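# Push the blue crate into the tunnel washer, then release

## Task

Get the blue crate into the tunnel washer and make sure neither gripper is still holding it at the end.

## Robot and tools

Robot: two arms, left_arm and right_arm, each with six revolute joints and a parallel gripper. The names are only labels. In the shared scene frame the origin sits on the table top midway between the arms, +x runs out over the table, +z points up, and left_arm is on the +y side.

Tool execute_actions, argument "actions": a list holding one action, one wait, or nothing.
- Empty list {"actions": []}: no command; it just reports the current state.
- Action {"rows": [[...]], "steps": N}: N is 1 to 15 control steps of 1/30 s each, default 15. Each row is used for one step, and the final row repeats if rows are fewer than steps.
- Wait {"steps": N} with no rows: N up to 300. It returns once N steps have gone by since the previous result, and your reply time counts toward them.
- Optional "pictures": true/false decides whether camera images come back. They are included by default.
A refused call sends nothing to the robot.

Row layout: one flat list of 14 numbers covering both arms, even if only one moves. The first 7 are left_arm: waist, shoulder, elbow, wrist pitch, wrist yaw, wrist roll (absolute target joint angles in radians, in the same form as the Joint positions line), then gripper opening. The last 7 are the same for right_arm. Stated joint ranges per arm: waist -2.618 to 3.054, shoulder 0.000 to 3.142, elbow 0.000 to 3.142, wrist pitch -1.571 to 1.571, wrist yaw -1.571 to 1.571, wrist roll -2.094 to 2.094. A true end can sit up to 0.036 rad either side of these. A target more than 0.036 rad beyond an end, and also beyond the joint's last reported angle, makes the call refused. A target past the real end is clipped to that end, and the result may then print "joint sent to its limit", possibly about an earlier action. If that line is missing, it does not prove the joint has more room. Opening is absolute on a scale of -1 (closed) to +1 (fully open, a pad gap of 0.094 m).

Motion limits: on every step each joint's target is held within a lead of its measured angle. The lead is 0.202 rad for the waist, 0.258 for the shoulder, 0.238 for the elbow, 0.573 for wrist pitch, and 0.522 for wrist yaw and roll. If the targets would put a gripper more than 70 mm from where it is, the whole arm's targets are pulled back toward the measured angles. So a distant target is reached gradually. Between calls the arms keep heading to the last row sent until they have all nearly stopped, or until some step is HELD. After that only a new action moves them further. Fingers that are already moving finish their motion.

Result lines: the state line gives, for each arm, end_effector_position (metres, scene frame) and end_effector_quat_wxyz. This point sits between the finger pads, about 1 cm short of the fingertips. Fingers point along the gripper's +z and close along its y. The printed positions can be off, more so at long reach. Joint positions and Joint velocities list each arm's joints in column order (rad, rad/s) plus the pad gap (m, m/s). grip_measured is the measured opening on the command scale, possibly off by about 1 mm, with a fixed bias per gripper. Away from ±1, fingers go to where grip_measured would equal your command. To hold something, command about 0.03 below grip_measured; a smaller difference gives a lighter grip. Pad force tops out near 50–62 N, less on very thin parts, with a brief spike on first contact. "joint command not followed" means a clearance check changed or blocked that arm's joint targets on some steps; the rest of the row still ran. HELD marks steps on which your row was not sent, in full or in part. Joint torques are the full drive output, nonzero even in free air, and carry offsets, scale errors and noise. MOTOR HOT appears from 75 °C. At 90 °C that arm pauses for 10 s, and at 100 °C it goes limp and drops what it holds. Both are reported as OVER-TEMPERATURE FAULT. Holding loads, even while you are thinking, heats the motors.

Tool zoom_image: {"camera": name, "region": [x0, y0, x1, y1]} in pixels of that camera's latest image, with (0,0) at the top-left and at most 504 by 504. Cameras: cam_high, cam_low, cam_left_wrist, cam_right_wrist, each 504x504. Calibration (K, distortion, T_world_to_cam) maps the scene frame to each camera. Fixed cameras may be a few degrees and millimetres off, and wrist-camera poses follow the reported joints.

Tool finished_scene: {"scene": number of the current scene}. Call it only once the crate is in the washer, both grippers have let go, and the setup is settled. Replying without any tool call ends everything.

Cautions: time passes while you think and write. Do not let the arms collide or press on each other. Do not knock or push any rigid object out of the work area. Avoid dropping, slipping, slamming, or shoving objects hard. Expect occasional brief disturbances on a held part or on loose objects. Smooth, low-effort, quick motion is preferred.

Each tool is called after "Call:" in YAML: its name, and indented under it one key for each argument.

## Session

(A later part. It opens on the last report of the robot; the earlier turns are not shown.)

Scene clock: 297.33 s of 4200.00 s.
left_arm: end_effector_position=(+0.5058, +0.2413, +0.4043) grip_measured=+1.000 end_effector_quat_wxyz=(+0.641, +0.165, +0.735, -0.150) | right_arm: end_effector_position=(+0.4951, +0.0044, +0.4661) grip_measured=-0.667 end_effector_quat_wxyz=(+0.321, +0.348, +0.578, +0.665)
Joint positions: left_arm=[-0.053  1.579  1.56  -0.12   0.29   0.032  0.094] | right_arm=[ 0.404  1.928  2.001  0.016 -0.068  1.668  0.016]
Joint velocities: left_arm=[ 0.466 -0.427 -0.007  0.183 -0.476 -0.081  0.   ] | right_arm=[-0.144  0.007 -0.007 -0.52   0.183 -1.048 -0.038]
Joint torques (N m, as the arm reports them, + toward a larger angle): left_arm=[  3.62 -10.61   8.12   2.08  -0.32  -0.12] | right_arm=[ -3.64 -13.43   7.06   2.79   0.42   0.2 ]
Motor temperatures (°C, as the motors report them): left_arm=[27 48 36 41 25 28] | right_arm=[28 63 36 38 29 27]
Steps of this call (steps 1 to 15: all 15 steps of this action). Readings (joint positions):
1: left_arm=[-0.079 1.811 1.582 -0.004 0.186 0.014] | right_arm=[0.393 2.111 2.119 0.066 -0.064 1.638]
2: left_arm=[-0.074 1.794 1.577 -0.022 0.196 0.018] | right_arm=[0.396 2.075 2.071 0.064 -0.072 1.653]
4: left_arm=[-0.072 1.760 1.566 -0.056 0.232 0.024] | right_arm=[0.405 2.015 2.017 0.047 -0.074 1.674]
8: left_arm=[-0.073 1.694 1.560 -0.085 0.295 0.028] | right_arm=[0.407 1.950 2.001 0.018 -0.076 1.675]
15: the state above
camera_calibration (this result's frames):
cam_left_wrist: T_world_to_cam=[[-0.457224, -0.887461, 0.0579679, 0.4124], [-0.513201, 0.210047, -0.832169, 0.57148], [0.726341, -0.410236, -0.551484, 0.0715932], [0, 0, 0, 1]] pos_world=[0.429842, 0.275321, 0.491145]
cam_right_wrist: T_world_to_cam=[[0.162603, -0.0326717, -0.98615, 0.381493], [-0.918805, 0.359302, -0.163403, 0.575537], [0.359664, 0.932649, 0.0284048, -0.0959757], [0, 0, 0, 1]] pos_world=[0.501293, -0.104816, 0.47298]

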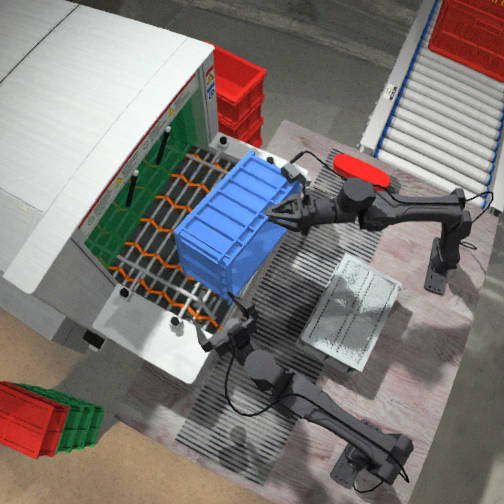

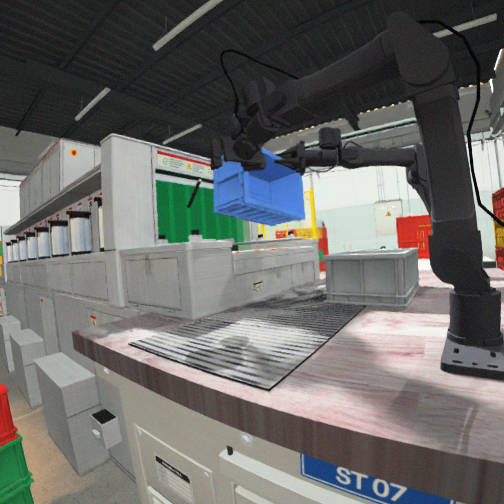

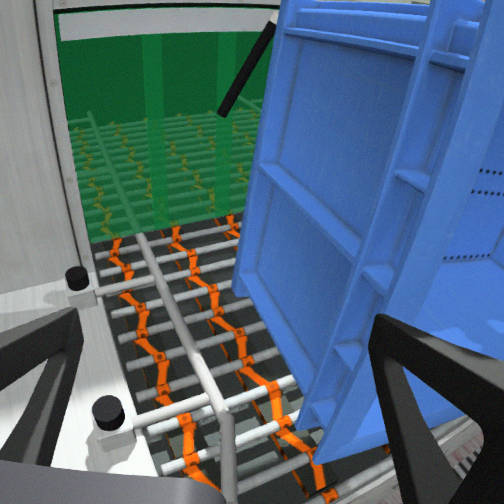

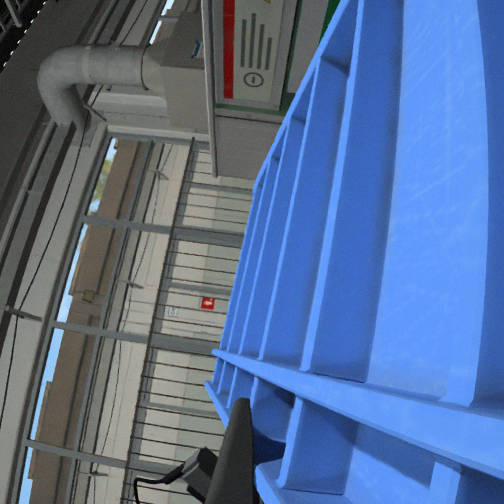

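Call:
execute_actions:
  actions:
    - {"rows":[[0.17,1.4,1.6,0,0,0,1,0.35,1.9,2.0,-1.5,0,1.57,-1]]}

Scene clock: 309.27 s of 4200.00 s.
left_arm: end_effector_position=(+0.4655, +0.4016, +0.5222) grip_measured=+1.000 end_effector_quat_wxyz=(+0.763, -0.016, +0.645, +0.027) | right_arm: end_effector_position=(+0.4447, -0.0556, +0.3305) grip_measured=-0.771 end_effector_quat_wxyz=(+0.219, +0.473, +0.752, +0.403)
Joint positions: left_arm=[ 0.175  1.41   1.584 -0.007  0.01   0.008  0.094] | right_arm=[ 0.363  1.851  2.028 -0.794 -0.035  1.61   0.011]
Joint velocities: left_arm=[ 0.017 -0.017  0.017  0.081  0.007 -0.022  0.   ] | right_arm=[ 0.139 -0.085  0.017 -1.136 -0.183 -0.081 -0.037]
Joint torques (N m, as the arm reports them, + toward a larger angle): left_arm=[-0.37 -6.14  7.75  1.9  -0.12 -0.1 ] | right_arm=[-1.24 -7.08  4.93  0.1   0.55 -0.11]
Motor temperatures (°C, as the motors report them): left_arm=[27 43 36 41 25 28] | right_arm=[28 65 37 44 29 27]
Steps of this call (steps 1 to 45: the robot went on to your last target; steps 46 to 343: nothing new was sent; steps 344 to 358: all 15 steps of this action). Readings (joint positions):
344: left_arm=[0.175 1.410 1.584 -0.007 0.010 0.008] | right_arm=[0.343 1.943 1.980 -0.173 -0.006 1.589]
345: left_arm=[0.175 1.410 1.584 -0.007 0.010 0.008] | right_arm=[0.345 1.933 1.986 -0.261 -0.008 1.580]
347: left_arm=[0.175 1.410 1.584 -0.007 0.010 0.008] | right_arm=[0.352 1.912 1.990 -0.410 -0.010 1.546]
351: left_arm=[0.175 1.410 1.584 -0.007 0.010 0.008] | right_arm=[0.355 1.883 2.014 -0.553 -0.016 1.610]
358: the state above
camera_calibration (this result's frames):
cam_left_wrist: T_world_to_cam=[[0.0222721, -0.999298, 0.0301092, 0.365693], [-0.279944, -0.0351456, -0.959373, 0.671619], [0.959758, 0.0129384, -0.28053, -0.188449], [0, 0, 0, 1]] pos_world=[0.360736, 0.391479, 0.580456]
cam_right_wrist: T_world_to_cam=[[-0.407412, -0.39398, -0.82389, 0.433862], [-0.875438, 0.425373, 0.229491, 0.38315], [0.260046, 0.814762, -0.518207, 0.200315], [0, 0, 0, 1]] pos_world=[0.460093, -0.155257, 0.37333]

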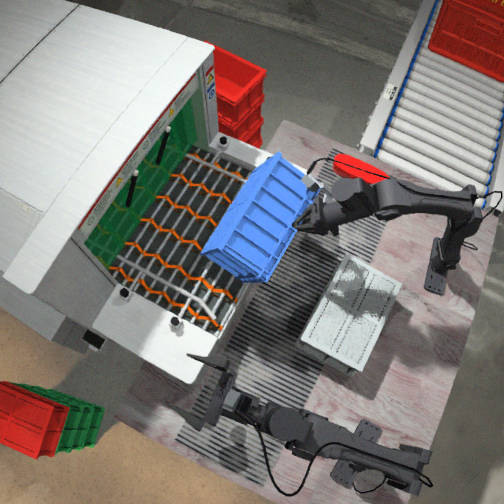

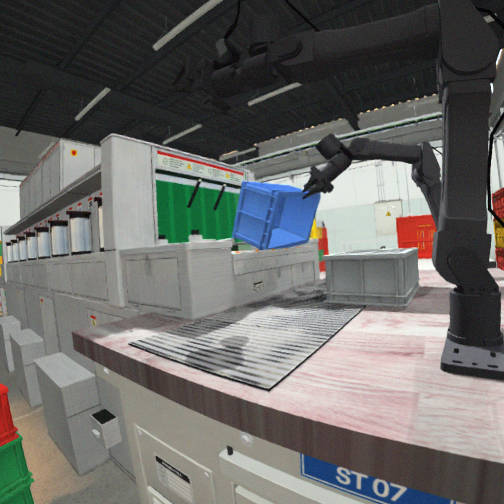

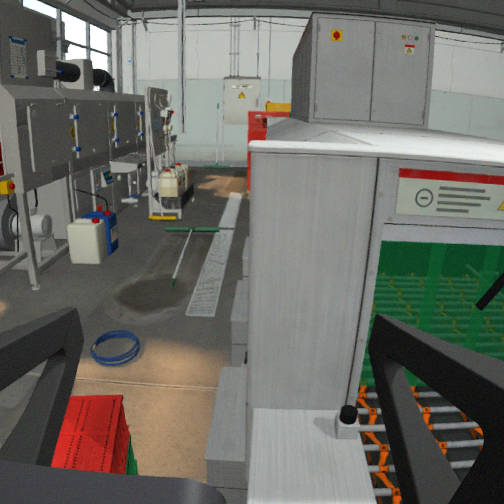

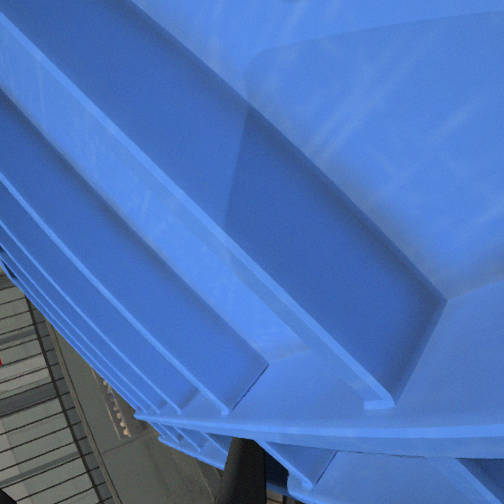

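Call:
execute_actions:
  actions:
    - {"rows":[[0.17,1.4,1.6,0,0,0,1,0.35,1.9,2.0,-1.5,0,1.57,-1]]}

Scene clock: 313.23 s of 4200.00 s.
left_arm: end_effector_position=(+0.4655, +0.4016, +0.5222) grip_measured=+1.000 end_effector_quat_wxyz=(+0.763, -0.016, +0.645, +0.027) | right_arm: end_effector_position=(+0.3258, -0.1254, +0.2062) grip_measured=-0.989 end_effector_quat_wxyz=(+0.041, +0.528, +0.844, +0.078)
Joint positions: left_arm=[ 0.175  1.41   1.584 -0.007  0.01   0.008  0.094] | right_arm=[ 0.351  1.906  2.001 -1.489 -0.012  1.577  0.001]
Joint velocities: left_arm=[-0.007  0.002 -0.002 -0.037  0.022 -0.022  0.   ] | right_arm=[-0.017  0.012  0.012  0.051 -0.037 -0.007  0.001]
Joint torques (N m, as the arm reports them, + toward a larger angle): left_arm=[-0.31 -6.16  7.76  1.89 -0.1  -0.1 ] | right_arm=[ -0.14 -10.37   5.76   0.58   0.12  -0.06]
Motor temperatures (°C, as the motors report them): left_arm=[27 41 36 41 25 28] | right_arm=[28 62 36 42 29 27]
Steps of this call (steps 1 to 45: the robot went on to your last target; steps 46 to 104: nothing new was sent; steps 105 to 119: all 15 steps of this action). Readings (joint positions):
105: left_arm=[0.175 1.410 1.584 -0.007 0.010 0.008] | right_arm=[0.351 1.906 2.001 -1.489 -0.012 1.577]
106: left_arm=[0.175 1.410 1.584 -0.007 0.010 0.008] | right_arm=[0.351 1.906 2.001 -1.489 -0.012 1.577]
108: left_arm=[0.175 1.410 1.584 -0.007 0.010 0.008] | right_arm=[0.351 1.906 2.001 -1.489 -0.012 1.577]
112: left_arm=[0.175 1.410 1.584 -0.007 0.010 0.008] | right_arm=[0.351 1.906 2.001 -1.489 -0.012 1.577]
119: the state above
camera_calibration (this result's frames):
cam_left_wrist: T_world_to_cam=[[0.0222721, -0.999298, 0.0301092, 0.365693], [-0.279944, -0.0351456, -0.959373, 0.671619], [0.959758, 0.0129384, -0.28053, -0.188449], [0, 0, 0, 1]] pos_world=[0.360736, 0.391479, 0.580456]
cam_right_wrist: T_world_to_cam=[[-0.771256, -0.603076, -0.203626, 0.219923], [-0.598665, 0.57858, 0.553936, 0.199405], [-0.216251, 0.54913, -0.807274, 0.405215], [0, 0, 0, 1]] pos_world=[0.376622, -0.205258, 0.261444]

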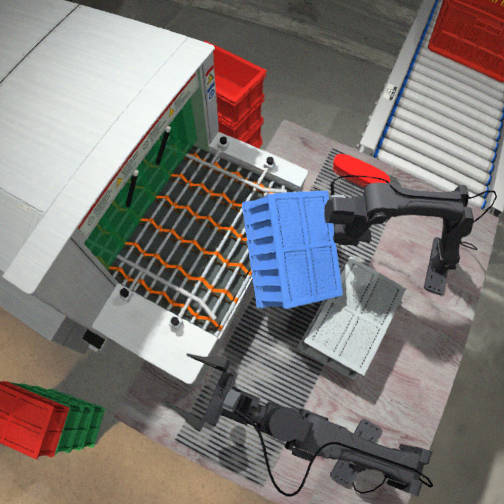

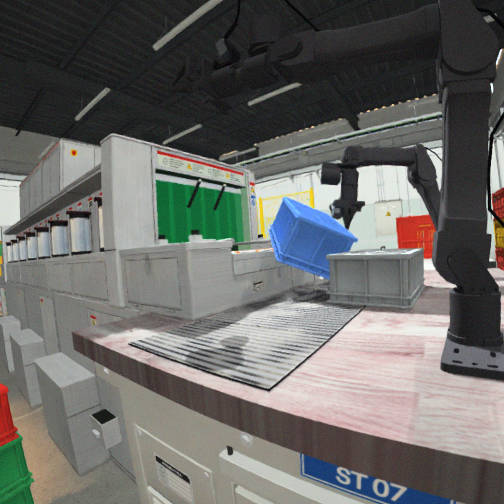

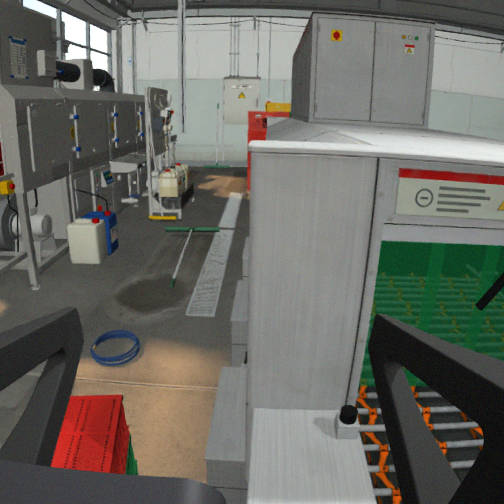

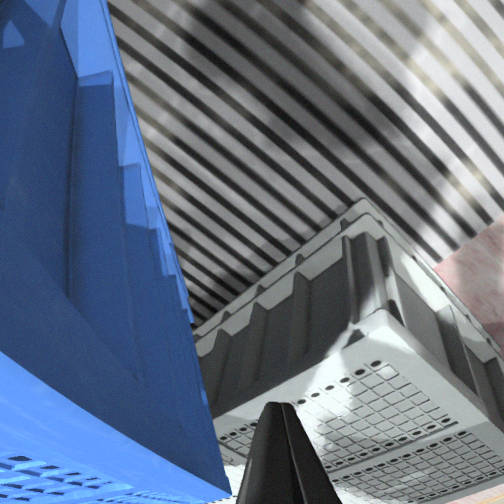

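Call:
execute_actions:
  actions:
    - {"rows":[[0.17,1.4,1.6,0,0,0,1,0.6,1.5,0.7,0.8,0,1.57,-1]]}
  pictures: false

Call:
execute_actions:
  actions:
    - {"rows":[[0.17,1.4,1.6,0,0,0,1,0.5,2.2,1.5,0.7,0,1.57,-1]]}

Scene clock: 316.20 s of 4200.00 s.
left_arm: end_effector_position=(+0.4655, +0.4016, +0.5222) grip_measured=+1.000 end_effector_quat_wxyz=(+0.763, -0.016, +0.645, +0.027) | right_arm: end_effector_position=(+0.3161, +0.0015, +0.1825) grip_measured=-0.990 end_effector_quat_wxyz=(+0.209, +0.347, +0.783, +0.472)
Joint positions: left_arm=[ 0.175  1.41   1.584 -0.007  0.01   0.008  0.094] | right_arm=[ 0.615  1.474  0.901  0.087 -0.014  1.565  0.   ]
Joint velocities: left_arm=[ 0.012 -0.007 -0.002  0.037 -0.051 -0.125  0.   ] | right_arm=[ 0.11  -0.349 -1.976  4.007  0.007 -0.256 -0.   ]
Joint torques (N m, as the arm reports them, + toward a larger angle): left_arm=[-0.29 -6.18  7.75  1.88 -0.1  -0.09] | right_arm=[-1.68 -3.01  3.76 -0.11  0.13  0.37]
Motor temperatures (°C, as the motors report them): left_arm=[27 41 37 41 25 28] | right_arm=[28 61 36 41 29 27]
Steps of this call (steps 1 to 15: the robot went on to your last target; steps 16 to 74: nothing new was sent; steps 75 to 89: all 15 steps of this action). Readings (joint positions):
75: left_arm=[0.175 1.410 1.584 -0.007 0.010 0.008] | right_arm=[0.363 1.879 1.959 -1.433 -0.005 1.582]
76: left_arm=[0.175 1.410 1.584 -0.007 0.010 0.008] | right_arm=[0.384 1.835 1.887 -1.352 0.002 1.582]
78: left_arm=[0.175 1.410 1.584 -0.007 0.010 0.008] | right_arm=[0.462 1.733 1.757 -1.199 0.005 1.582]
82: left_arm=[0.175 1.410 1.584 -0.007 0.010 0.008] | right_arm=[0.612 1.506 1.443 -0.775 -0.008 1.579]
89: the state above

Scene clock: 316.70 s of 4200.00 s.
left_arm: end_effector_position=(+0.4655, +0.4016, +0.5222) grip_measured=+1.000 end_effector_quat_wxyz=(+0.763, -0.016, +0.645, +0.027) | right_arm: end_effector_position=(+0.4768, +0.0705, +0.3537) grip_measured=-0.989 end_effector_quat_wxyz=(+0.364, +0.264, +0.540, +0.711)
Joint positions: left_arm=[ 0.175  1.41   1.584 -0.007  0.01   0.008  0.094] | right_arm=[ 0.529  2.041  1.522  0.8   -0.007  1.554  0.001]
Joint velocities: left_arm=[-0.007  0.012 -0.007 -0.007  0.066 -0.066  0.   ] | right_arm=[-0.002  0.222  0.051  0.623  0.007  0.007 -0.001]
Joint torques (N m, as the arm reports them, + toward a larger angle): left_arm=[-0.33 -6.18  7.87  1.88 -0.1  -0.1 ] | right_arm=[-1.35 -5.63  5.49  0.2   0.01  0.09]
Motor temperatures (°C, as the motors report them): left_arm=[27 41 37 41 25 28] | right_arm=[28 60 36 41 29 27]
Steps of this call (steps 1 to 15: all 15 steps of this action). Readings (joint positions):
1: left_arm=[0.175 1.410 1.584 -0.007 0.010 0.008] | right_arm=[0.614 1.482 0.886 0.146 -0.014 1.559]
2: left_arm=[0.175 1.410 1.584 -0.007 0.010 0.008] | right_arm=[0.613 1.509 0.913 0.186 -0.014 1.557]
4: left_arm=[0.175 1.410 1.584 -0.007 0.010 0.008] | right_arm=[0.595 1.595 1.002 0.301 -0.011 1.554]
8: left_arm=[0.175 1.410 1.584 -0.007 0.010 0.008] | right_arm=[0.557 1.812 1.276 0.533 -0.005 1.560]
15: the state above
camera_calibration (this result's frames):
cam_left_wrist: T_world_to_cam=[[0.0222721, -0.999298, 0.0301092, 0.365693], [-0.279944, -0.0351456, -0.959373, 0.671619], [0.959758, 0.0129384, -0.28053, -0.188449], [0, 0, 0, 1]] pos_world=[0.360736, 0.391479, 0.580456]
cam_right_wrist: T_world_to_cam=[[0.373964, -0.000823771, -0.927443, 0.152038], [-0.876932, 0.325201, -0.353886, 0.566421], [0.301897, 0.945644, 0.120891, -0.154017], [0, 0, 0, 1]] pos_world=[0.486354, -0.03843, 0.360074]

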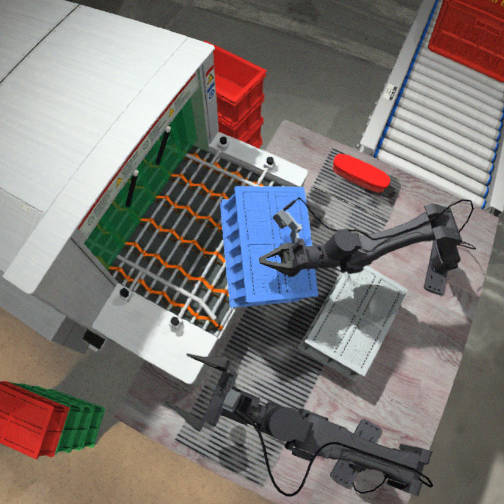

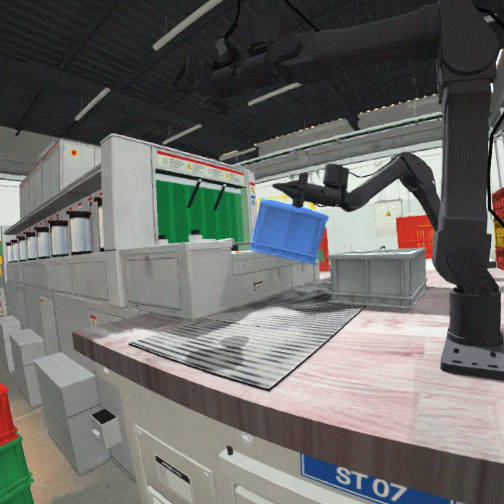

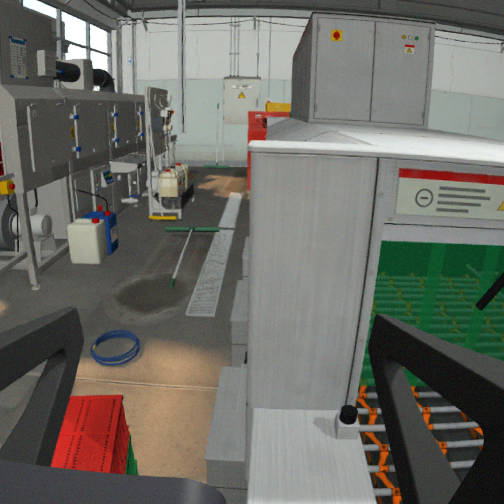

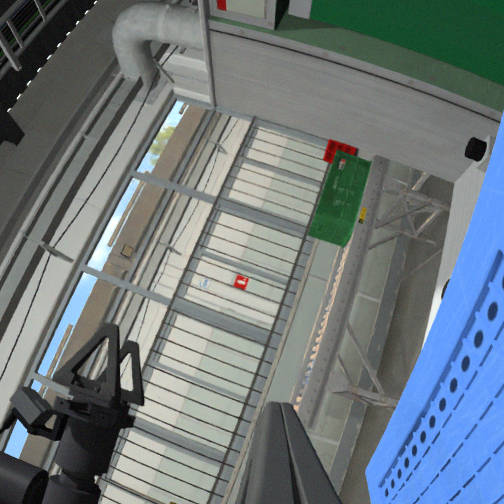

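It's moving onto the belt, low profile. Lift away and wait.

Call:
execute_actions:
  actions:
    - {"rows":[[0.17,1.4,1.6,0,0,0,1,0.5,1.4,1.4,0.3,0,1.57,-1]]}
  pictures: false

Call:
execute_actions:
  actions:
    - {"steps":150}

Scene clock: 319.97 s of 4200.00 s.
left_arm: end_effector_position=(+0.4655, +0.4016, +0.5222) grip_measured=+1.000 end_effector_quat_wxyz=(+0.763, -0.016, +0.645, +0.027) | right_arm: end_effector_position=(+0.3277, -0.0497, +0.5576) grip_measured=-0.989 end_effector_quat_wxyz=(+0.388, +0.241, +0.474, +0.752)
Joint positions: left_arm=[ 0.175  1.41   1.584 -0.007  0.01   0.008  0.094] | right_arm=[ 0.511  1.357  1.411  0.395 -0.006  1.567  0.001]
Joint velocities: left_arm=[ 0.012  0.002 -0.002  0.022 -0.022 -0.022  0.   ] | right_arm=[ 0.002 -0.12   0.012 -0.051 -0.022  0.051  0.   ]
Joint torques (N m, as the arm reports them, + toward a larger angle): left_arm=[-0.29 -6.13  7.81  1.89 -0.11 -0.1 ] | right_arm=[-0.78 -1.32  5.73  0.76  0.04  0.  ]
Motor temperatures (°C, as the motors report them): left_arm=[27 40 37 41 25 28] | right_arm=[28 58 36 40 29 27]
Steps of this call (steps 1 to 30: the robot went on to your last target; steps 31 to 83: nothing new was sent; steps 84 to 98: all 15 steps of this action). Readings (joint positions):
84: left_arm=[0.175 1.410 1.584 -0.007 0.010 0.008] | right_arm=[0.529 2.041 1.509 0.864 -0.013 1.554]
85: left_arm=[0.175 1.410 1.584 -0.007 0.010 0.008] | right_arm=[0.529 1.971 1.464 0.745 -0.014 1.557]
87: left_arm=[0.175 1.410 1.584 -0.007 0.010 0.008] | right_arm=[0.523 1.829 1.403 0.562 -0.013 1.562]
91: left_arm=[0.175 1.410 1.584 -0.007 0.010 0.008] | right_arm=[0.511 1.605 1.394 0.446 -0.009 1.566]
98: the state above

Scene clock: 324.97 s of 4200.00 s.
left_arm: end_effector_position=(+0.4655, +0.4016, +0.5222) grip_measured=+1.000 end_effector_quat_wxyz=(+0.763, -0.016, +0.645, +0.027) | right_arm: end_effector_position=(+0.3510, -0.0332, +0.5149) grip_measured=-0.989 end_effector_quat_wxyz=(+0.370, +0.268, +0.525, +0.719)
Joint positions: left_arm=[ 0.175  1.41   1.584 -0.007  0.01   0.008  0.094] | right_arm=[ 0.511  1.405  1.404  0.312 -0.006  1.57   0.001]
Joint velocities: left_arm=[ 0.002  0.002 -0.002  0.022 -0.037 -0.022  0.   ] | right_arm=[ 0.007 -0.007 -0.012 -0.007 -0.007 -0.037  0.   ]
Joint torques (N m, as the arm reports them, + toward a larger angle): left_arm=[-0.28 -6.09  7.76  1.87 -0.11 -0.1 ] | right_arm=[-0.88 -6.64  6.79  1.88  0.06 -0.02]
Motor temperatures (°C, as the motors report them): left_arm=[27 39 37 42 25 28] | right_arm=[28 55 35 40 29 27]
Steps of this call (steps 1 to 30: the robot went on to your last target; steps 31 to 150: nothing new was sent). Readings (joint positions):
1: left_arm=[0.175 1.410 1.584 -0.007 0.010 0.008] | right_arm=[0.511 1.357 1.412 0.394 -0.006 1.567]
2: left_arm=[0.175 1.410 1.584 -0.007 0.010 0.008] | right_arm=[0.511 1.360 1.412 0.385 -0.006 1.567]
4: left_arm=[0.175 1.410 1.584 -0.007 0.010 0.008] | right_arm=[0.511 1.376 1.412 0.364 -0.006 1.568]
8: left_arm=[0.175 1.410 1.584 -0.007 0.010 0.008] | right_arm=[0.511 1.402 1.408 0.328 -0.006 1.569]
150: the state above
All arms were judged still, so your last target was given up. Only a new action makes them travel on or press farther. Fingers that are still opening or closing keep moving.
camera_calibration (this result's frames):
cam_left_wrist: T_world_to_cam=[[0.0222721, -0.999298, 0.0301092, 0.365693], [-0.279944, -0.0351456, -0.959373, 0.671619], [0.959758, 0.0129384, -0.28053, -0.188449], [0, 0, 0, 1]] pos_world=[0.360736, 0.391479, 0.580456]
cam_right_wrist: T_world_to_cam=[[0.388036, 0.0209048, -0.921407, 0.341118], [-0.866449, 0.349053, -0.356972, 0.545564], [0.314157, 0.93687, 0.153558, -0.0588197], [0, 0, 0, 1]] pos_world=[0.358816, -0.142455, 0.518092]

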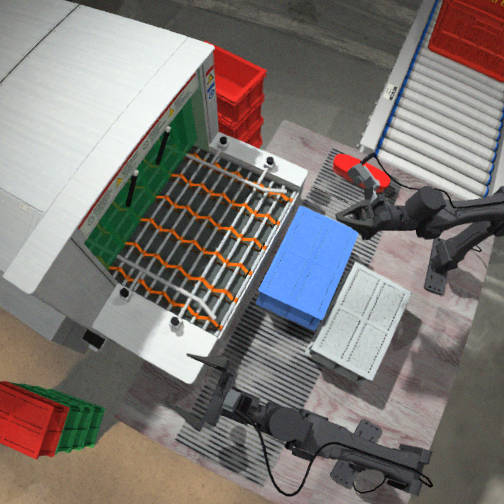

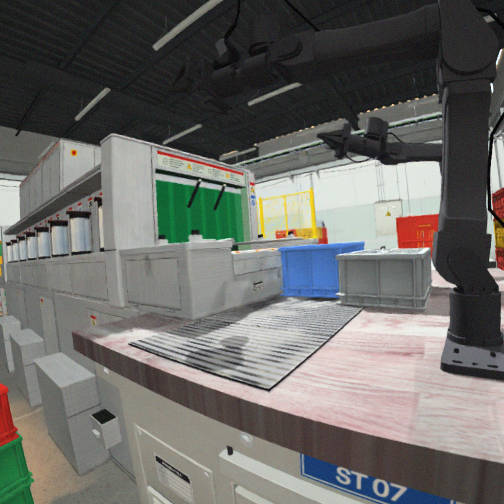

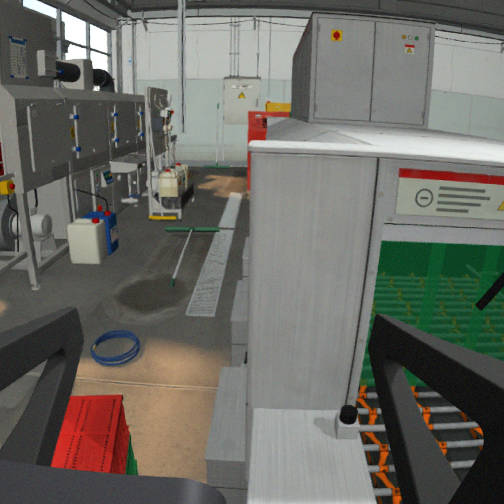

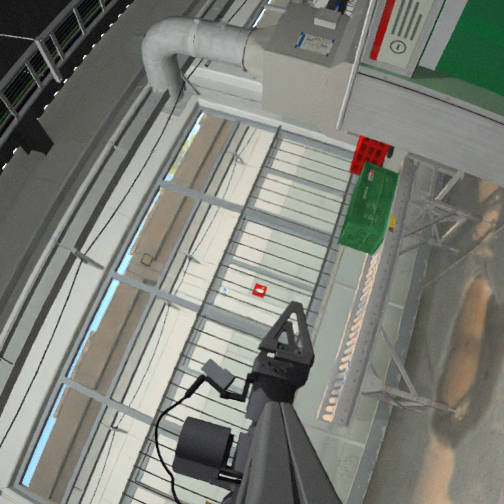

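Call:
execute_actions:
  actions:
    - {"rows":[[0,1.4,1.6,0,0,0,-1,0.1,1.4,1.4,-0.5,0,1.57,-1]]}
  pictures: false

Call:
execute_actions:
  actions:
    - {"rows":[[0,1.9,2.0,-1.5,0,0,-1,0,1.9,2.0,-1.5,0,1.57,-1]]}
  pictures: false

Call:
execute_actions:
  actions:
    - {"steps":45}

Scene clock: 333.40 s of 4200.00 s.
left_arm: end_effector_position=(+0.4636, +0.3181, +0.5221) grip_measured=-0.989 end_effector_quat_wxyz=(+0.762, +0.042, +0.644, -0.044) | right_arm: end_effector_position=(+0.4188, -0.2127, +0.3411) grip_measured=-0.989 end_effector_quat_wxyz=(+0.350, +0.531, +0.645, +0.423)
Joint positions: left_arm=[-0.009  1.41   1.584 -0.008  0.009  0.007  0.001] | right_arm=[ 0.089  1.402  1.405 -0.41   0.004  1.57   0.001]
Joint velocities: left_arm=[-0.002 -0.012  0.012 -0.037 -0.007 -0.022  0.   ] | right_arm=[ 0.066 -0.017 -0.017 -0.432 -0.037 -0.095  0.001]
Joint torques (N m, as the arm reports them, + toward a larger angle): left_arm=[ 0.79 -6.2   7.78  1.91 -0.1  -0.09] | right_arm=[ 0.6  -6.47  6.74  2.05  0.   -0.02]
Motor temperatures (°C, as the motors report them): left_arm=[27 38 37 42 25 28] | right_arm=[28 53 35 39 29 27]
Steps of this call (steps 1 to 238: nothing new was sent; steps 239 to 253: all 15 steps of this action). Readings (joint positions):
239: left_arm=[0.156 1.410 1.584 -0.007 -0.006 0.007] | right_arm=[0.499 1.404 1.405 0.279 -0.012 1.570]
240: left_arm=[0.121 1.410 1.584 -0.007 -0.018 0.007] | right_arm=[0.476 1.400 1.405 0.227 -0.016 1.570]
242: left_arm=[0.036 1.410 1.584 -0.008 -0.009 0.007] | right_arm=[0.406 1.400 1.405 0.116 -0.016 1.570]
246: left_arm=[-0.013 1.410 1.584 -0.008 0.011 0.007] | right_arm=[0.249 1.402 1.405 -0.113 -0.014 1.570]
253: the state above

Scene clock: 333.90 s of 4200.00 s.
left_arm: end_effector_position=(+0.5174, +0.3120, +0.2420) grip_measured=-0.989 end_effector_quat_wxyz=(+0.332, +0.059, +0.941, -0.022) | right_arm: end_effector_position=(+0.3785, -0.2555, +0.1893) grip_measured=-0.989 end_effector_quat_wxyz=(+0.061, +0.665, +0.741, +0.070)
Joint positions: left_arm=[-0.009  1.916  1.951 -0.928  0.009  0.007  0.001] | right_arm=[ 0.001  1.934  1.968 -1.419 -0.003  1.57   0.001]
Joint velocities: left_arm=[ 0.007  0.427 -0.022 -2.674 -0.022  0.037  0.   ] | right_arm=[-0.022 -0.188  0.144 -0.608 -0.022  0.022 -0.001]
Joint torques (N m, as the arm reports them, + toward a larger angle): left_arm=[  0.67 -13.52   9.45   1.53  -0.08  -0.06] | right_arm=[ -0.05 -12.42   8.11   0.58   0.03  -0.02]
Motor temperatures (°C, as the motors report them): left_arm=[27 38 37 42 25 28] | right_arm=[28 53 35 39 29 27]
Steps of this call (steps 1 to 15: all 15 steps of this action). Readings (joint positions):
1: left_arm=[-0.009 1.427 1.615 -0.058 0.009 0.007] | right_arm=[0.083 1.429 1.446 -0.493 -0.000 1.570]
2: left_arm=[-0.009 1.462 1.671 -0.118 0.009 0.007] | right_arm=[0.070 1.482 1.524 -0.590 -0.003 1.570]
4: left_arm=[-0.009 1.549 1.782 -0.229 0.009 0.007] | right_arm=[0.036 1.623 1.693 -0.767 -0.003 1.570]
8: left_arm=[-0.009 1.714 1.903 -0.414 0.009 0.007] | right_arm=[0.002 1.888 1.951 -1.113 -0.003 1.570]
15: the state above

Scene clock: 335.40 s of 4200.00 s.
left_arm: end_effector_position=(+0.3950, +0.3260, +0.1912) grip_measured=-0.989 end_effector_quat_wxyz=(+0.062, +0.061, +0.996, -0.008) | right_arm: end_effector_position=(+0.3635, -0.2571, +0.1991) grip_measured=-0.989 end_effector_quat_wxyz=(+0.052, +0.666, +0.742, +0.060)
Joint positions: left_arm=[-0.009  1.927  1.975 -1.494  0.009  0.007  0.001] | right_arm=[ 0.001  1.911  1.981 -1.483 -0.003  1.57   0.001]
Joint velocities: left_arm=[-0.017 -0.002 -0.012  0.007  0.007 -0.095 -0.001] | right_arm=[-0.007 -0.017  0.017  0.081 -0.037  0.037 -0.001]
Joint torques (N m, as the arm reports them, + toward a larger angle): left_arm=[  0.81 -11.16   7.53   0.39  -0.11  -0.08] | right_arm=[ -0.05 -10.84   7.51   0.46   0.02  -0.02]
Motor temperatures (°C, as the motors report them): left_arm=[27 39 37 41 25 28] | right_arm=[28 53 35 39 29 27]
Steps of this call (steps 1 to 45: the robot went on to your last target). Readings (joint positions):
1: left_arm=[-0.009 1.929 1.951 -1.020 0.009 0.007] | right_arm=[0.001 1.928 1.971 -1.433 -0.003 1.570]
2: left_arm=[-0.009 1.938 1.951 -1.109 0.009 0.007] | right_arm=[0.001 1.922 1.975 -1.444 -0.003 1.570]
4: left_arm=[-0.009 1.941 1.951 -1.262 0.009 0.007] | right_arm=[0.001 1.914 1.980 -1.459 -0.003 1.570]
8: left_arm=[-0.009 1.934 1.968 -1.415 0.009 0.007] | right_arm=[0.001 1.911 1.981 -1.474 -0.003 1.570]
45: the state above
All arms were judged still, so your last target was given up. Only a new action makes them travel on or press farther. Fingers that are still opening or closing keep moving.
camera_calibration (this result's frames):
cam_left_wrist: T_world_to_cam=[[-0.0806432, -0.995688, 0.045849, 0.338145], [-0.942275, 0.0911533, 0.322193, 0.307057], [-0.324983, -0.0172197, -0.945563, 0.431797], [0, 0, 0, 1]] pos_world=[0.456928, 0.316133, 0.293856]
cam_right_wrist: T_world_to_cam=[[-0.93337, -0.3084, -0.183601, 0.298804], [-0.357535, 0.75412, 0.550882, 0.260212], [-0.0314349, 0.579821, -0.814137, 0.421991], [0, 0, 0, 1]] pos_world=[0.385195, -0.348759, 0.255073]

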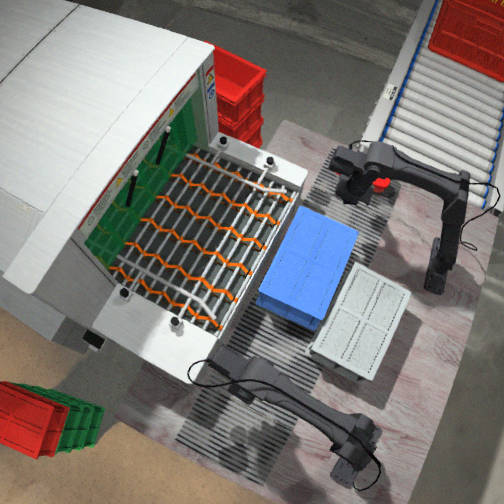

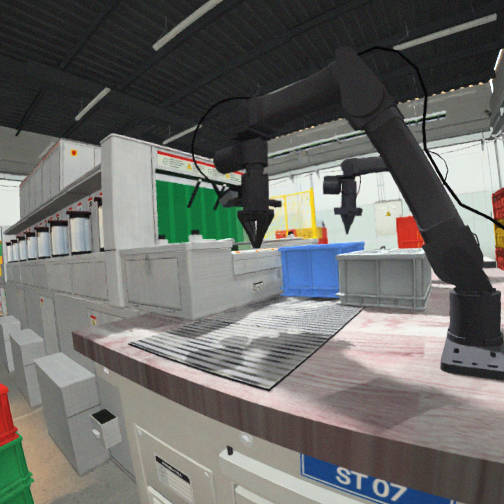

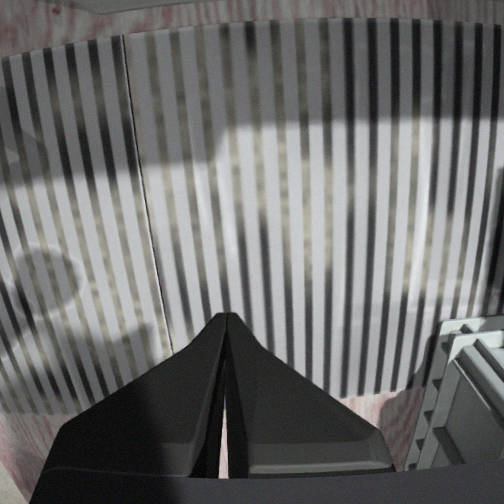

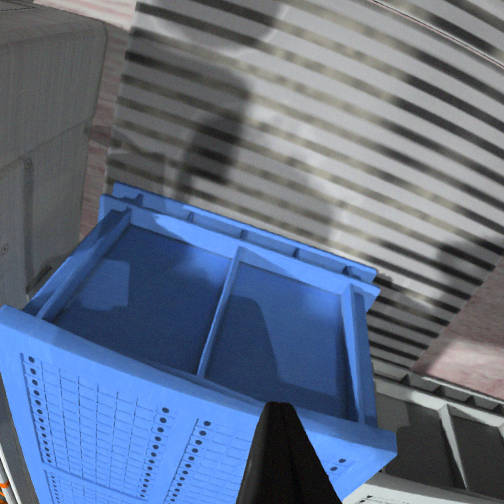

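Call:
execute_actions:
  actions:
    - {"rows":[[0,2.2,1.9,-1.2,0,0,-1,0,2.2,1.9,-1.2,0,1.57,-1]]}
  pictures: false

Call:
execute_actions:
  actions:
    - {"steps":30}
  pictures: false

Scene clock: 338.30 s of 4200.00 s.
left_arm: end_effector_position=(+0.4190, +0.3237, +0.0651) grip_measured=-0.989 end_effector_quat_wxyz=(-0.037, +0.060, +0.998, -0.002) | right_arm: end_effector_position=(+0.4118, -0.2519, +0.0543) grip_measured=-0.989 end_effector_quat_wxyz=(+0.004, +0.668, +0.744, +0.007)
Joint positions: left_arm=[-0.009  2.203  1.888 -1.33   0.008  0.007  0.001] | right_arm=[ 0.001  2.228  1.889 -1.216 -0.003  1.571  0.   ]
Joint velocities: left_arm=[-0.012  0.017 -0.037 -0.007 -0.007 -0.007  0.002] | right_arm=[-0.007 -0.212 -0.017  0.037 -0.037  0.066 -0.   ]
Joint torques (N m, as the arm reports them, + toward a larger angle): left_arm=[  0.71 -11.09   6.39   1.39  -0.1   -0.07] | right_arm=[ -0.16 -13.97   6.92   0.44   0.    -0.02]
Motor temperatures (°C, as the motors report them): left_arm=[27 39 37 41 25 28] | right_arm=[28 54 35 38 29 27]
Steps of this call (steps 1 to 72: nothing new was sent; steps 73 to 87: all 15 steps of this action). Readings (joint positions):
73: left_arm=[-0.009 1.938 1.973 -1.485 0.009 0.007] | right_arm=[0.001 1.922 1.980 -1.474 -0.003 1.570]
74: left_arm=[-0.009 1.956 1.973 -1.463 0.009 0.007] | right_arm=[0.001 1.938 1.980 -1.451 -0.003 1.570]
76: left_arm=[-0.009 2.021 1.965 -1.406 0.009 0.007] | right_arm=[0.001 1.999 1.976 -1.400 -0.003 1.570]
80: left_arm=[-0.010 2.121 1.914 -1.406 0.010 0.007] | right_arm=[0.001 2.158 1.930 -1.286 -0.003 1.570]
87: the state above

Scene clock: 339.30 s of 4200.00 s.
left_arm: end_effector_position=(+0.4190, +0.3237, +0.0651) grip_measured=-0.989 end_effector_quat_wxyz=(-0.037, +0.060, +0.998, -0.002) | right_arm: end_effector_position=(+0.4146, -0.2516, +0.0608) grip_measured=-0.989 end_effector_quat_wxyz=(+0.012, +0.668, +0.744, +0.015)
Joint positions: left_arm=[-0.009  2.203  1.888 -1.33   0.008  0.007  0.001] | right_arm=[ 0.001  2.212  1.889 -1.209 -0.003  1.571  0.   ]
Joint velocities: left_arm=[ 0.012  0.012  0.007 -0.095  0.037  0.051 -0.   ] | right_arm=[-0.002  0.007 -0.007  0.022 -0.022  0.007 -0.001]
Joint torques (N m, as the arm reports them, + toward a larger angle): left_arm=[  0.76 -11.1    6.35   1.39  -0.09  -0.08] | right_arm=[ -0.01 -13.63   6.89   0.5    0.02  -0.03]
Motor temperatures (°C, as the motors report them): left_arm=[27 39 37 41 25 28] | right_arm=[28 55 35 38 29 27]
Steps of this call (steps 1 to 30: the robot went on to your last target). Readings (joint positions):
1: left_arm=[-0.009 2.203 1.888 -1.330 0.008 0.007] | right_arm=[0.001 2.221 1.889 -1.214 -0.003 1.571]
2: left_arm=[-0.009 2.203 1.888 -1.330 0.008 0.007] | right_arm=[0.001 2.217 1.889 -1.213 -0.003 1.571]
4: left_arm=[-0.009 2.203 1.888 -1.330 0.008 0.007] | right_arm=[0.001 2.213 1.889 -1.211 -0.003 1.571]
8: left_arm=[-0.009 2.203 1.888 -1.330 0.008 0.007] | right_arm=[0.001 2.212 1.889 -1.210 -0.003 1.571]
30: the state above
All arms were judged still, so your last target was given up. Only a new action makes them travel on or press farther. Fingers that are still opening or closing keep moving.

Squeeze inward.

Call:
execute_actions:
  actions:
    - {"rows":[[-0.45,2.2,1.9,-1.25,0,0,-1,0.45,2.2,1.9,-1.2,0,1.57,-1]]}

Scene clock: 341.27 s of 4200.00 s.
left_arm: end_effector_position=(+0.4035, +0.2185, +0.0664) grip_measured=-0.989 end_effector_quat_wxyz=(+0.000, +0.158, +0.985, +0.066) | right_arm: end_effector_position=(+0.3862, -0.1758, +0.0663) grip_measured=-0.989 end_effector_quat_wxyz=(+0.066, +0.598, +0.798, -0.048)
Joint positions: left_arm=[-0.322  2.201  1.888 -1.292 -0.127 -0.111  0.001] | right_arm=[ 0.255  2.204  1.889 -1.265  0.163  1.649  0.   ]
Joint velocities: left_arm=[-0.022 -0.007 -0.027 -0.051 -0.139 -0.007 -0.   ] | right_arm=[ 0.046  0.017  0.012  0.066  0.227  0.022 -0.   ]
Joint torques (N m, as the arm reports them, + toward a larger angle): left_arm=[ -9.76 -10.99   6.44   0.6    1.13   1.39] | right_arm=[  9.64 -12.64   6.61   0.84  -1.32  -0.64]
Motor temperatures (°C, as the motors report them): left_arm=[27 40 36 40 25 28] | right_arm=[28 56 35 38 29 27]
Steps of this call (steps 1 to 44: nothing new was sent; steps 45 to 59: all 15 steps of this action). Readings (joint positions):
45: left_arm=[-0.021 2.203 1.888 -1.332 0.000 0.004] | right_arm=[0.012 2.212 1.889 -1.209 0.002 1.571]
46: left_arm=[-0.041 2.203 1.888 -1.329 -0.011 0.002] | right_arm=[0.031 2.212 1.889 -1.209 0.007 1.571]
48: left_arm=[-0.115 2.203 1.888 -1.310 -0.021 -0.006] | right_arm=[0.088 2.212 1.889 -1.202 0.026 1.583]
52: left_arm=[-0.304 2.203 1.888 -1.286 -0.064 -0.071] | right_arm=[0.233 2.211 1.889 -1.210 0.074 1.613]
59: the state above
camera_calibration (this result's frames):
cam_left_wrist: T_world_to_cam=[[-0.269049, -0.958152, -0.0977621, 0.314846], [-0.871349, 0.198909, 0.448537, 0.304458], [-0.410321, 0.205863, -0.888402, 0.296637], [0, 0, 0, 1]] pos_world=[0.471715, 0.180044, 0.157752]
cam_right_wrist: T_world_to_cam=[[-0.88001, -0.474953, 0.00172939, 0.258497], [-0.423876, 0.787006, 0.448275, 0.318301], [-0.21427, 0.393753, -0.893894, 0.310632], [0, 0, 0, 1]] pos_world=[0.428959, -0.250044, 0.134538]

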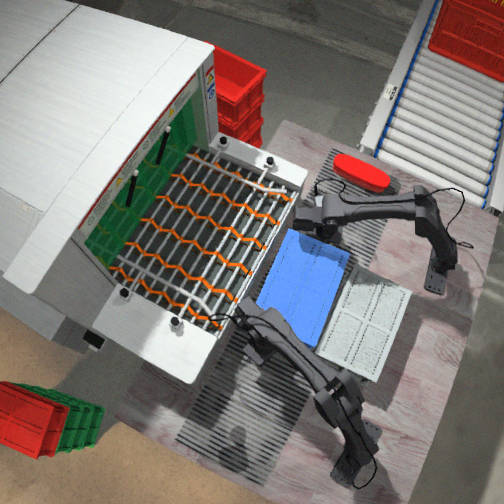

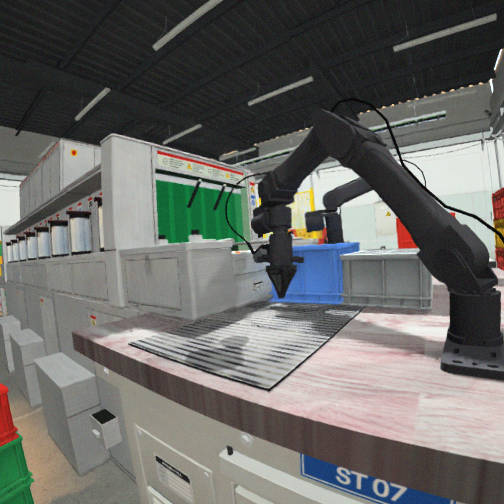

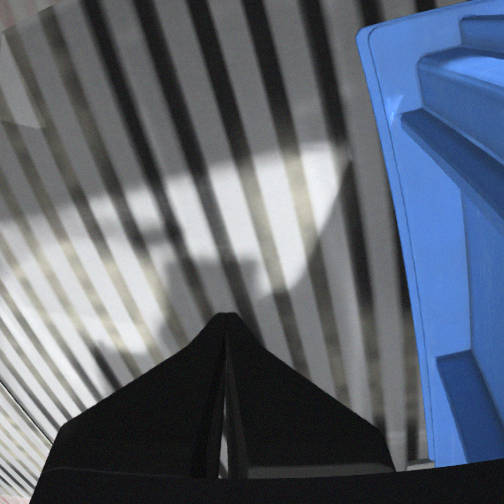

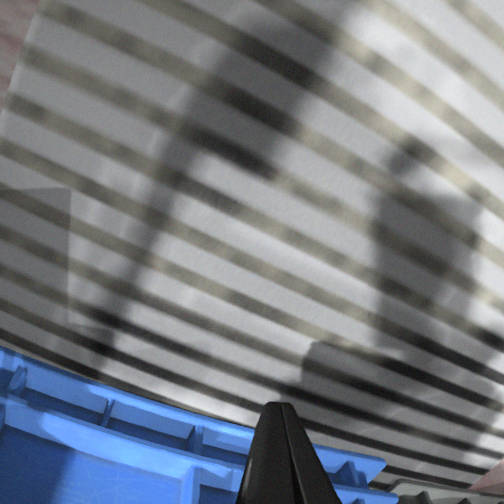

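Lift.

Call:
execute_actions:
  actions:
    - {"rows":[[-0.45,1.9,2.0,-1.5,0,0,-1,0.45,1.9,2.0,-1.5,0,1.57,-1]]}

Scene clock: 343.20 s of 4200.00 s.
left_arm: end_effector_position=(+0.3500, +0.1754, +0.2041) grip_measured=-0.989 end_effector_quat_wxyz=(+0.093, +0.251, +0.964, -0.002) | right_arm: end_effector_position=(+0.3122, -0.0979, +0.2127) grip_measured=-0.990 end_effector_quat_wxyz=(+0.070, +0.491, +0.864, +0.080)
Joint positions: left_arm=[-0.445  1.904  1.988 -1.476 -0.05  -0.036  0.001] | right_arm=[ 0.458  1.886  1.994 -1.471  0.048  1.593  0.   ]
Joint velocities: left_arm=[-0.129 -0.134  0.081 -0.022  0.315  0.095 -0.001] | right_arm=[ 0.286 -0.208  0.081 -0.081 -0.447 -0.11   0.   ]
Joint torques (N m, as the arm reports them, + toward a larger angle): left_arm=[ 0.44 -8.27  6.13  0.4   0.02  0.25] | right_arm=[-2.08 -7.2   5.71  0.5   0.19 -0.08]
Motor temperatures (°C, as the motors report them): left_arm=[27 40 36 40 25 28] | right_arm=[29 57 35 37 29 27]
Steps of this call (steps 1 to 30: the robot went on to your last target; steps 31 to 43: nothing new was sent; steps 44 to 58: all 15 steps of this action). Readings (joint positions):
44: left_arm=[-0.322 2.193 1.889 -1.301 -0.137 -0.117] | right_arm=[0.262 2.195 1.890 -1.276 0.200 1.667]
45: left_arm=[-0.323 2.182 1.889 -1.317 -0.135 -0.116] | right_arm=[0.263 2.184 1.890 -1.297 0.197 1.665]
47: left_arm=[-0.328 2.138 1.891 -1.362 -0.133 -0.115] | right_arm=[0.274 2.143 1.890 -1.347 0.190 1.660]
51: left_arm=[-0.343 2.031 1.919 -1.438 -0.136 -0.086] | right_arm=[0.307 2.036 1.912 -1.430 0.170 1.647]
58: the state above
camera_calibration (this result's frames):
cam_left_wrist: T_world_to_cam=[[-0.449825, -0.893114, -0.00246004, 0.305017], [-0.860859, 0.432842, 0.267525, 0.196963], [-0.237866, 0.122457, -0.963548, 0.375543], [0, 0, 0, 1]] pos_world=[0.39609, 0.141173, 0.309911]
cam_right_wrist: T_world_to_cam=[[-0.709216, -0.668909, -0.222651, 0.205565], [-0.672035, 0.546027, 0.500223, 0.202886], [-0.21303, 0.504396, -0.836781, 0.39323], [0, 0, 0, 1]] pos_world=[0.365906, -0.17162, 0.273328]

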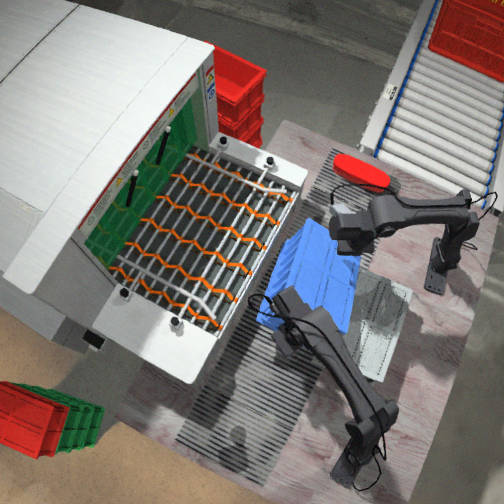

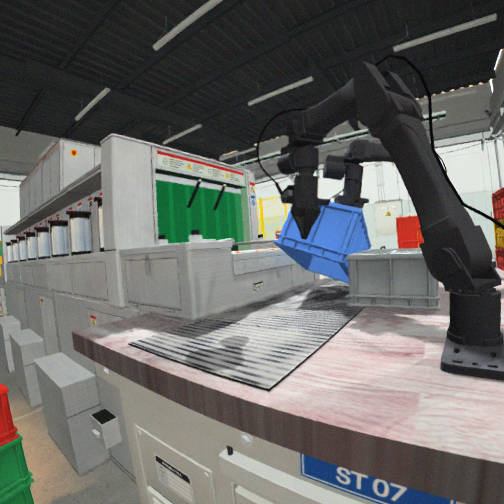

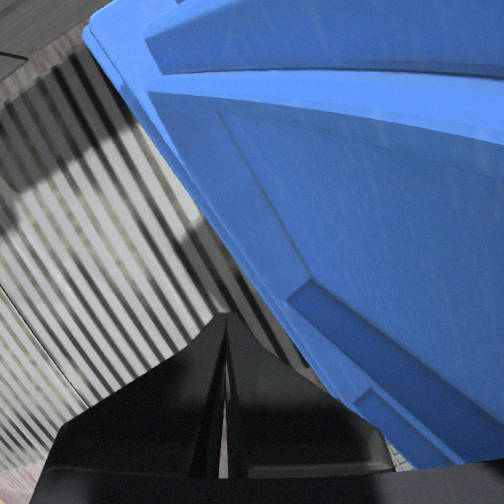

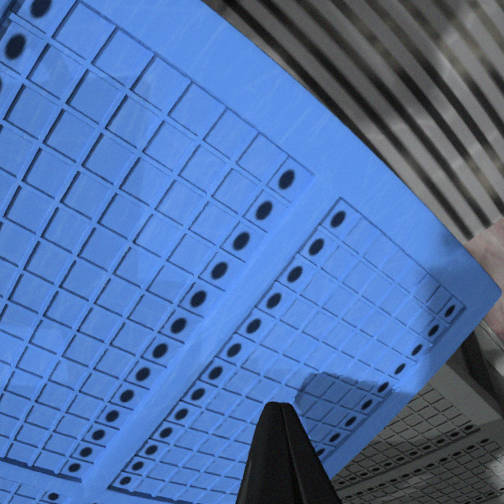

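Call:
execute_actions:
  actions:
    - {"rows":[[-0.5,2.2,1.5,0.7,0,0,-1,0.5,2.2,1.5,0.7,0,1.57,-1]]}

Scene clock: 345.70 s of 4200.00 s.
left_arm: end_effector_position=(+0.4247, +0.2324, +0.0417) grip_measured=-0.990 end_effector_quat_wxyz=(+0.100, +0.155, +0.977, +0.103) | right_arm: end_effector_position=(+0.4072, -0.0147, +0.1649) grip_measured=-0.990 end_effector_quat_wxyz=(+0.146, +0.454, +0.841, +0.255)
Joint positions: left_arm=[-0.323  2.104  1.608 -0.934 -0.252 -0.096  0.   ] | right_arm=[ 0.486  1.972  1.767 -0.768  0.021  1.576  0.   ]
Joint velocities: left_arm=[-0.242  0.017 -0.354  1.048 -1.297 -0.491 -0.001] | right_arm=[ 0.002  0.037 -0.418  2.073  0.051  0.022 -0.001]
Joint torques (N m, as the arm reports them, + toward a larger angle): left_arm=[-5.03 -5.55  3.31  1.6   2.76  1.82] | right_arm=[ 0.31 -3.5   1.28  0.24 -0.23 -0.07]
Motor temperatures (°C, as the motors report them): left_arm=[27 40 36 39 25 28] | right_arm=[29 56 35 37 29 27]
Steps of this call (steps 1 to 30: the robot went on to your last target; steps 31 to 60: nothing new was sent; steps 61 to 75: all 15 steps of this action). Readings (joint positions):
61: left_arm=[-0.445 1.907 1.976 -1.466 -0.034 -0.030] | right_arm=[0.460 1.901 1.983 -1.459 0.003 1.576]
62: left_arm=[-0.445 1.913 1.956 -1.426 -0.035 -0.031] | right_arm=[0.460 1.906 1.964 -1.419 0.003 1.576]
64: left_arm=[-0.426 1.942 1.915 -1.342 -0.083 -0.061] | right_arm=[0.458 1.920 1.940 -1.338 0.026 1.576]
68: left_arm=[-0.357 2.019 1.809 -1.181 -0.168 -0.071] | right_arm=[0.457 1.946 1.886 -1.128 0.051 1.576]
75: the state above
camera_calibration (this result's frames):
cam_left_wrist: T_world_to_cam=[[-0.246945, -0.949598, -0.193086, 0.324002], [-0.944598, 0.191431, 0.266625, 0.371717], [-0.216224, 0.24823, -0.944261, 0.190567], [0, 0, 0, 1]] pos_world=[0.472338, 0.189209, 0.143396]
cam_right_wrist: T_world_to_cam=[[-0.546996, -0.611851, -0.571344, 0.310195], [-0.837117, 0.404277, 0.368503, 0.332068], [0.00551241, 0.679852, -0.733329, 0.228076], [0, 0, 0, 1]] pos_world=[0.446398, -0.0995122, 0.222115]

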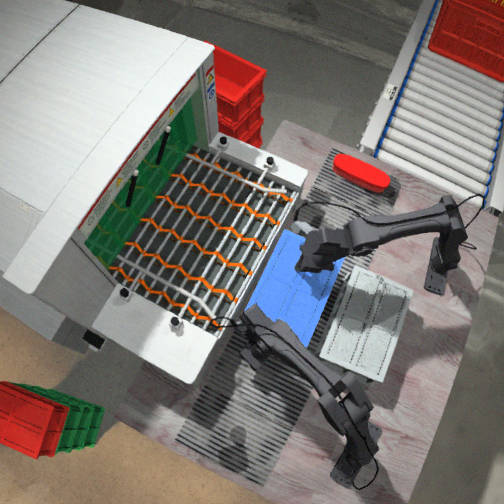

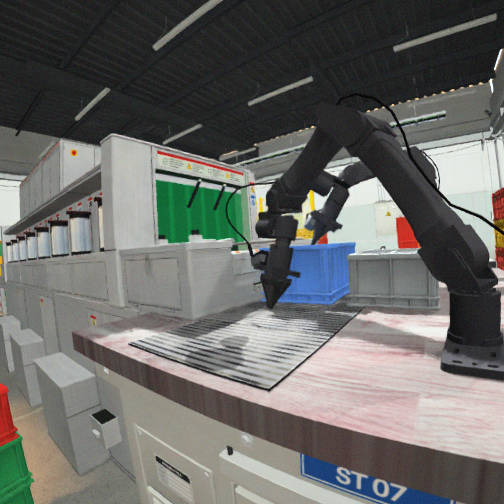

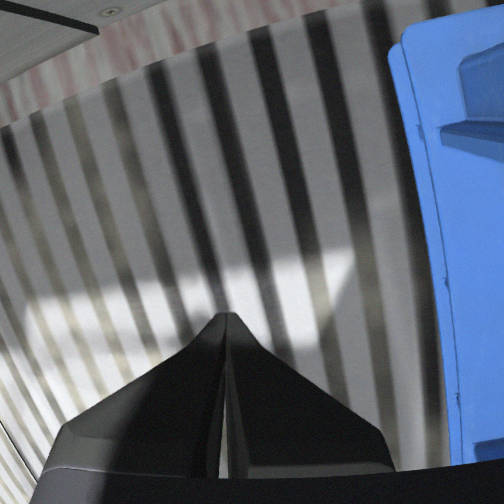

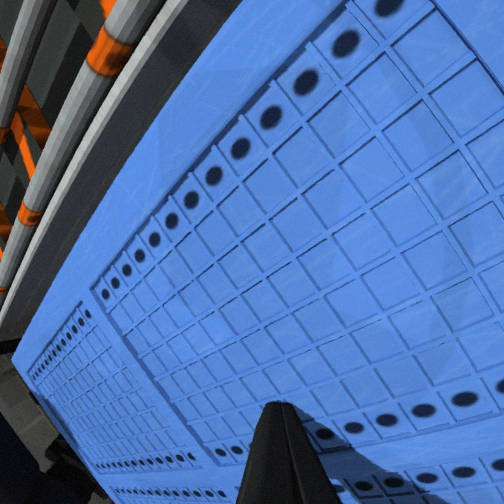

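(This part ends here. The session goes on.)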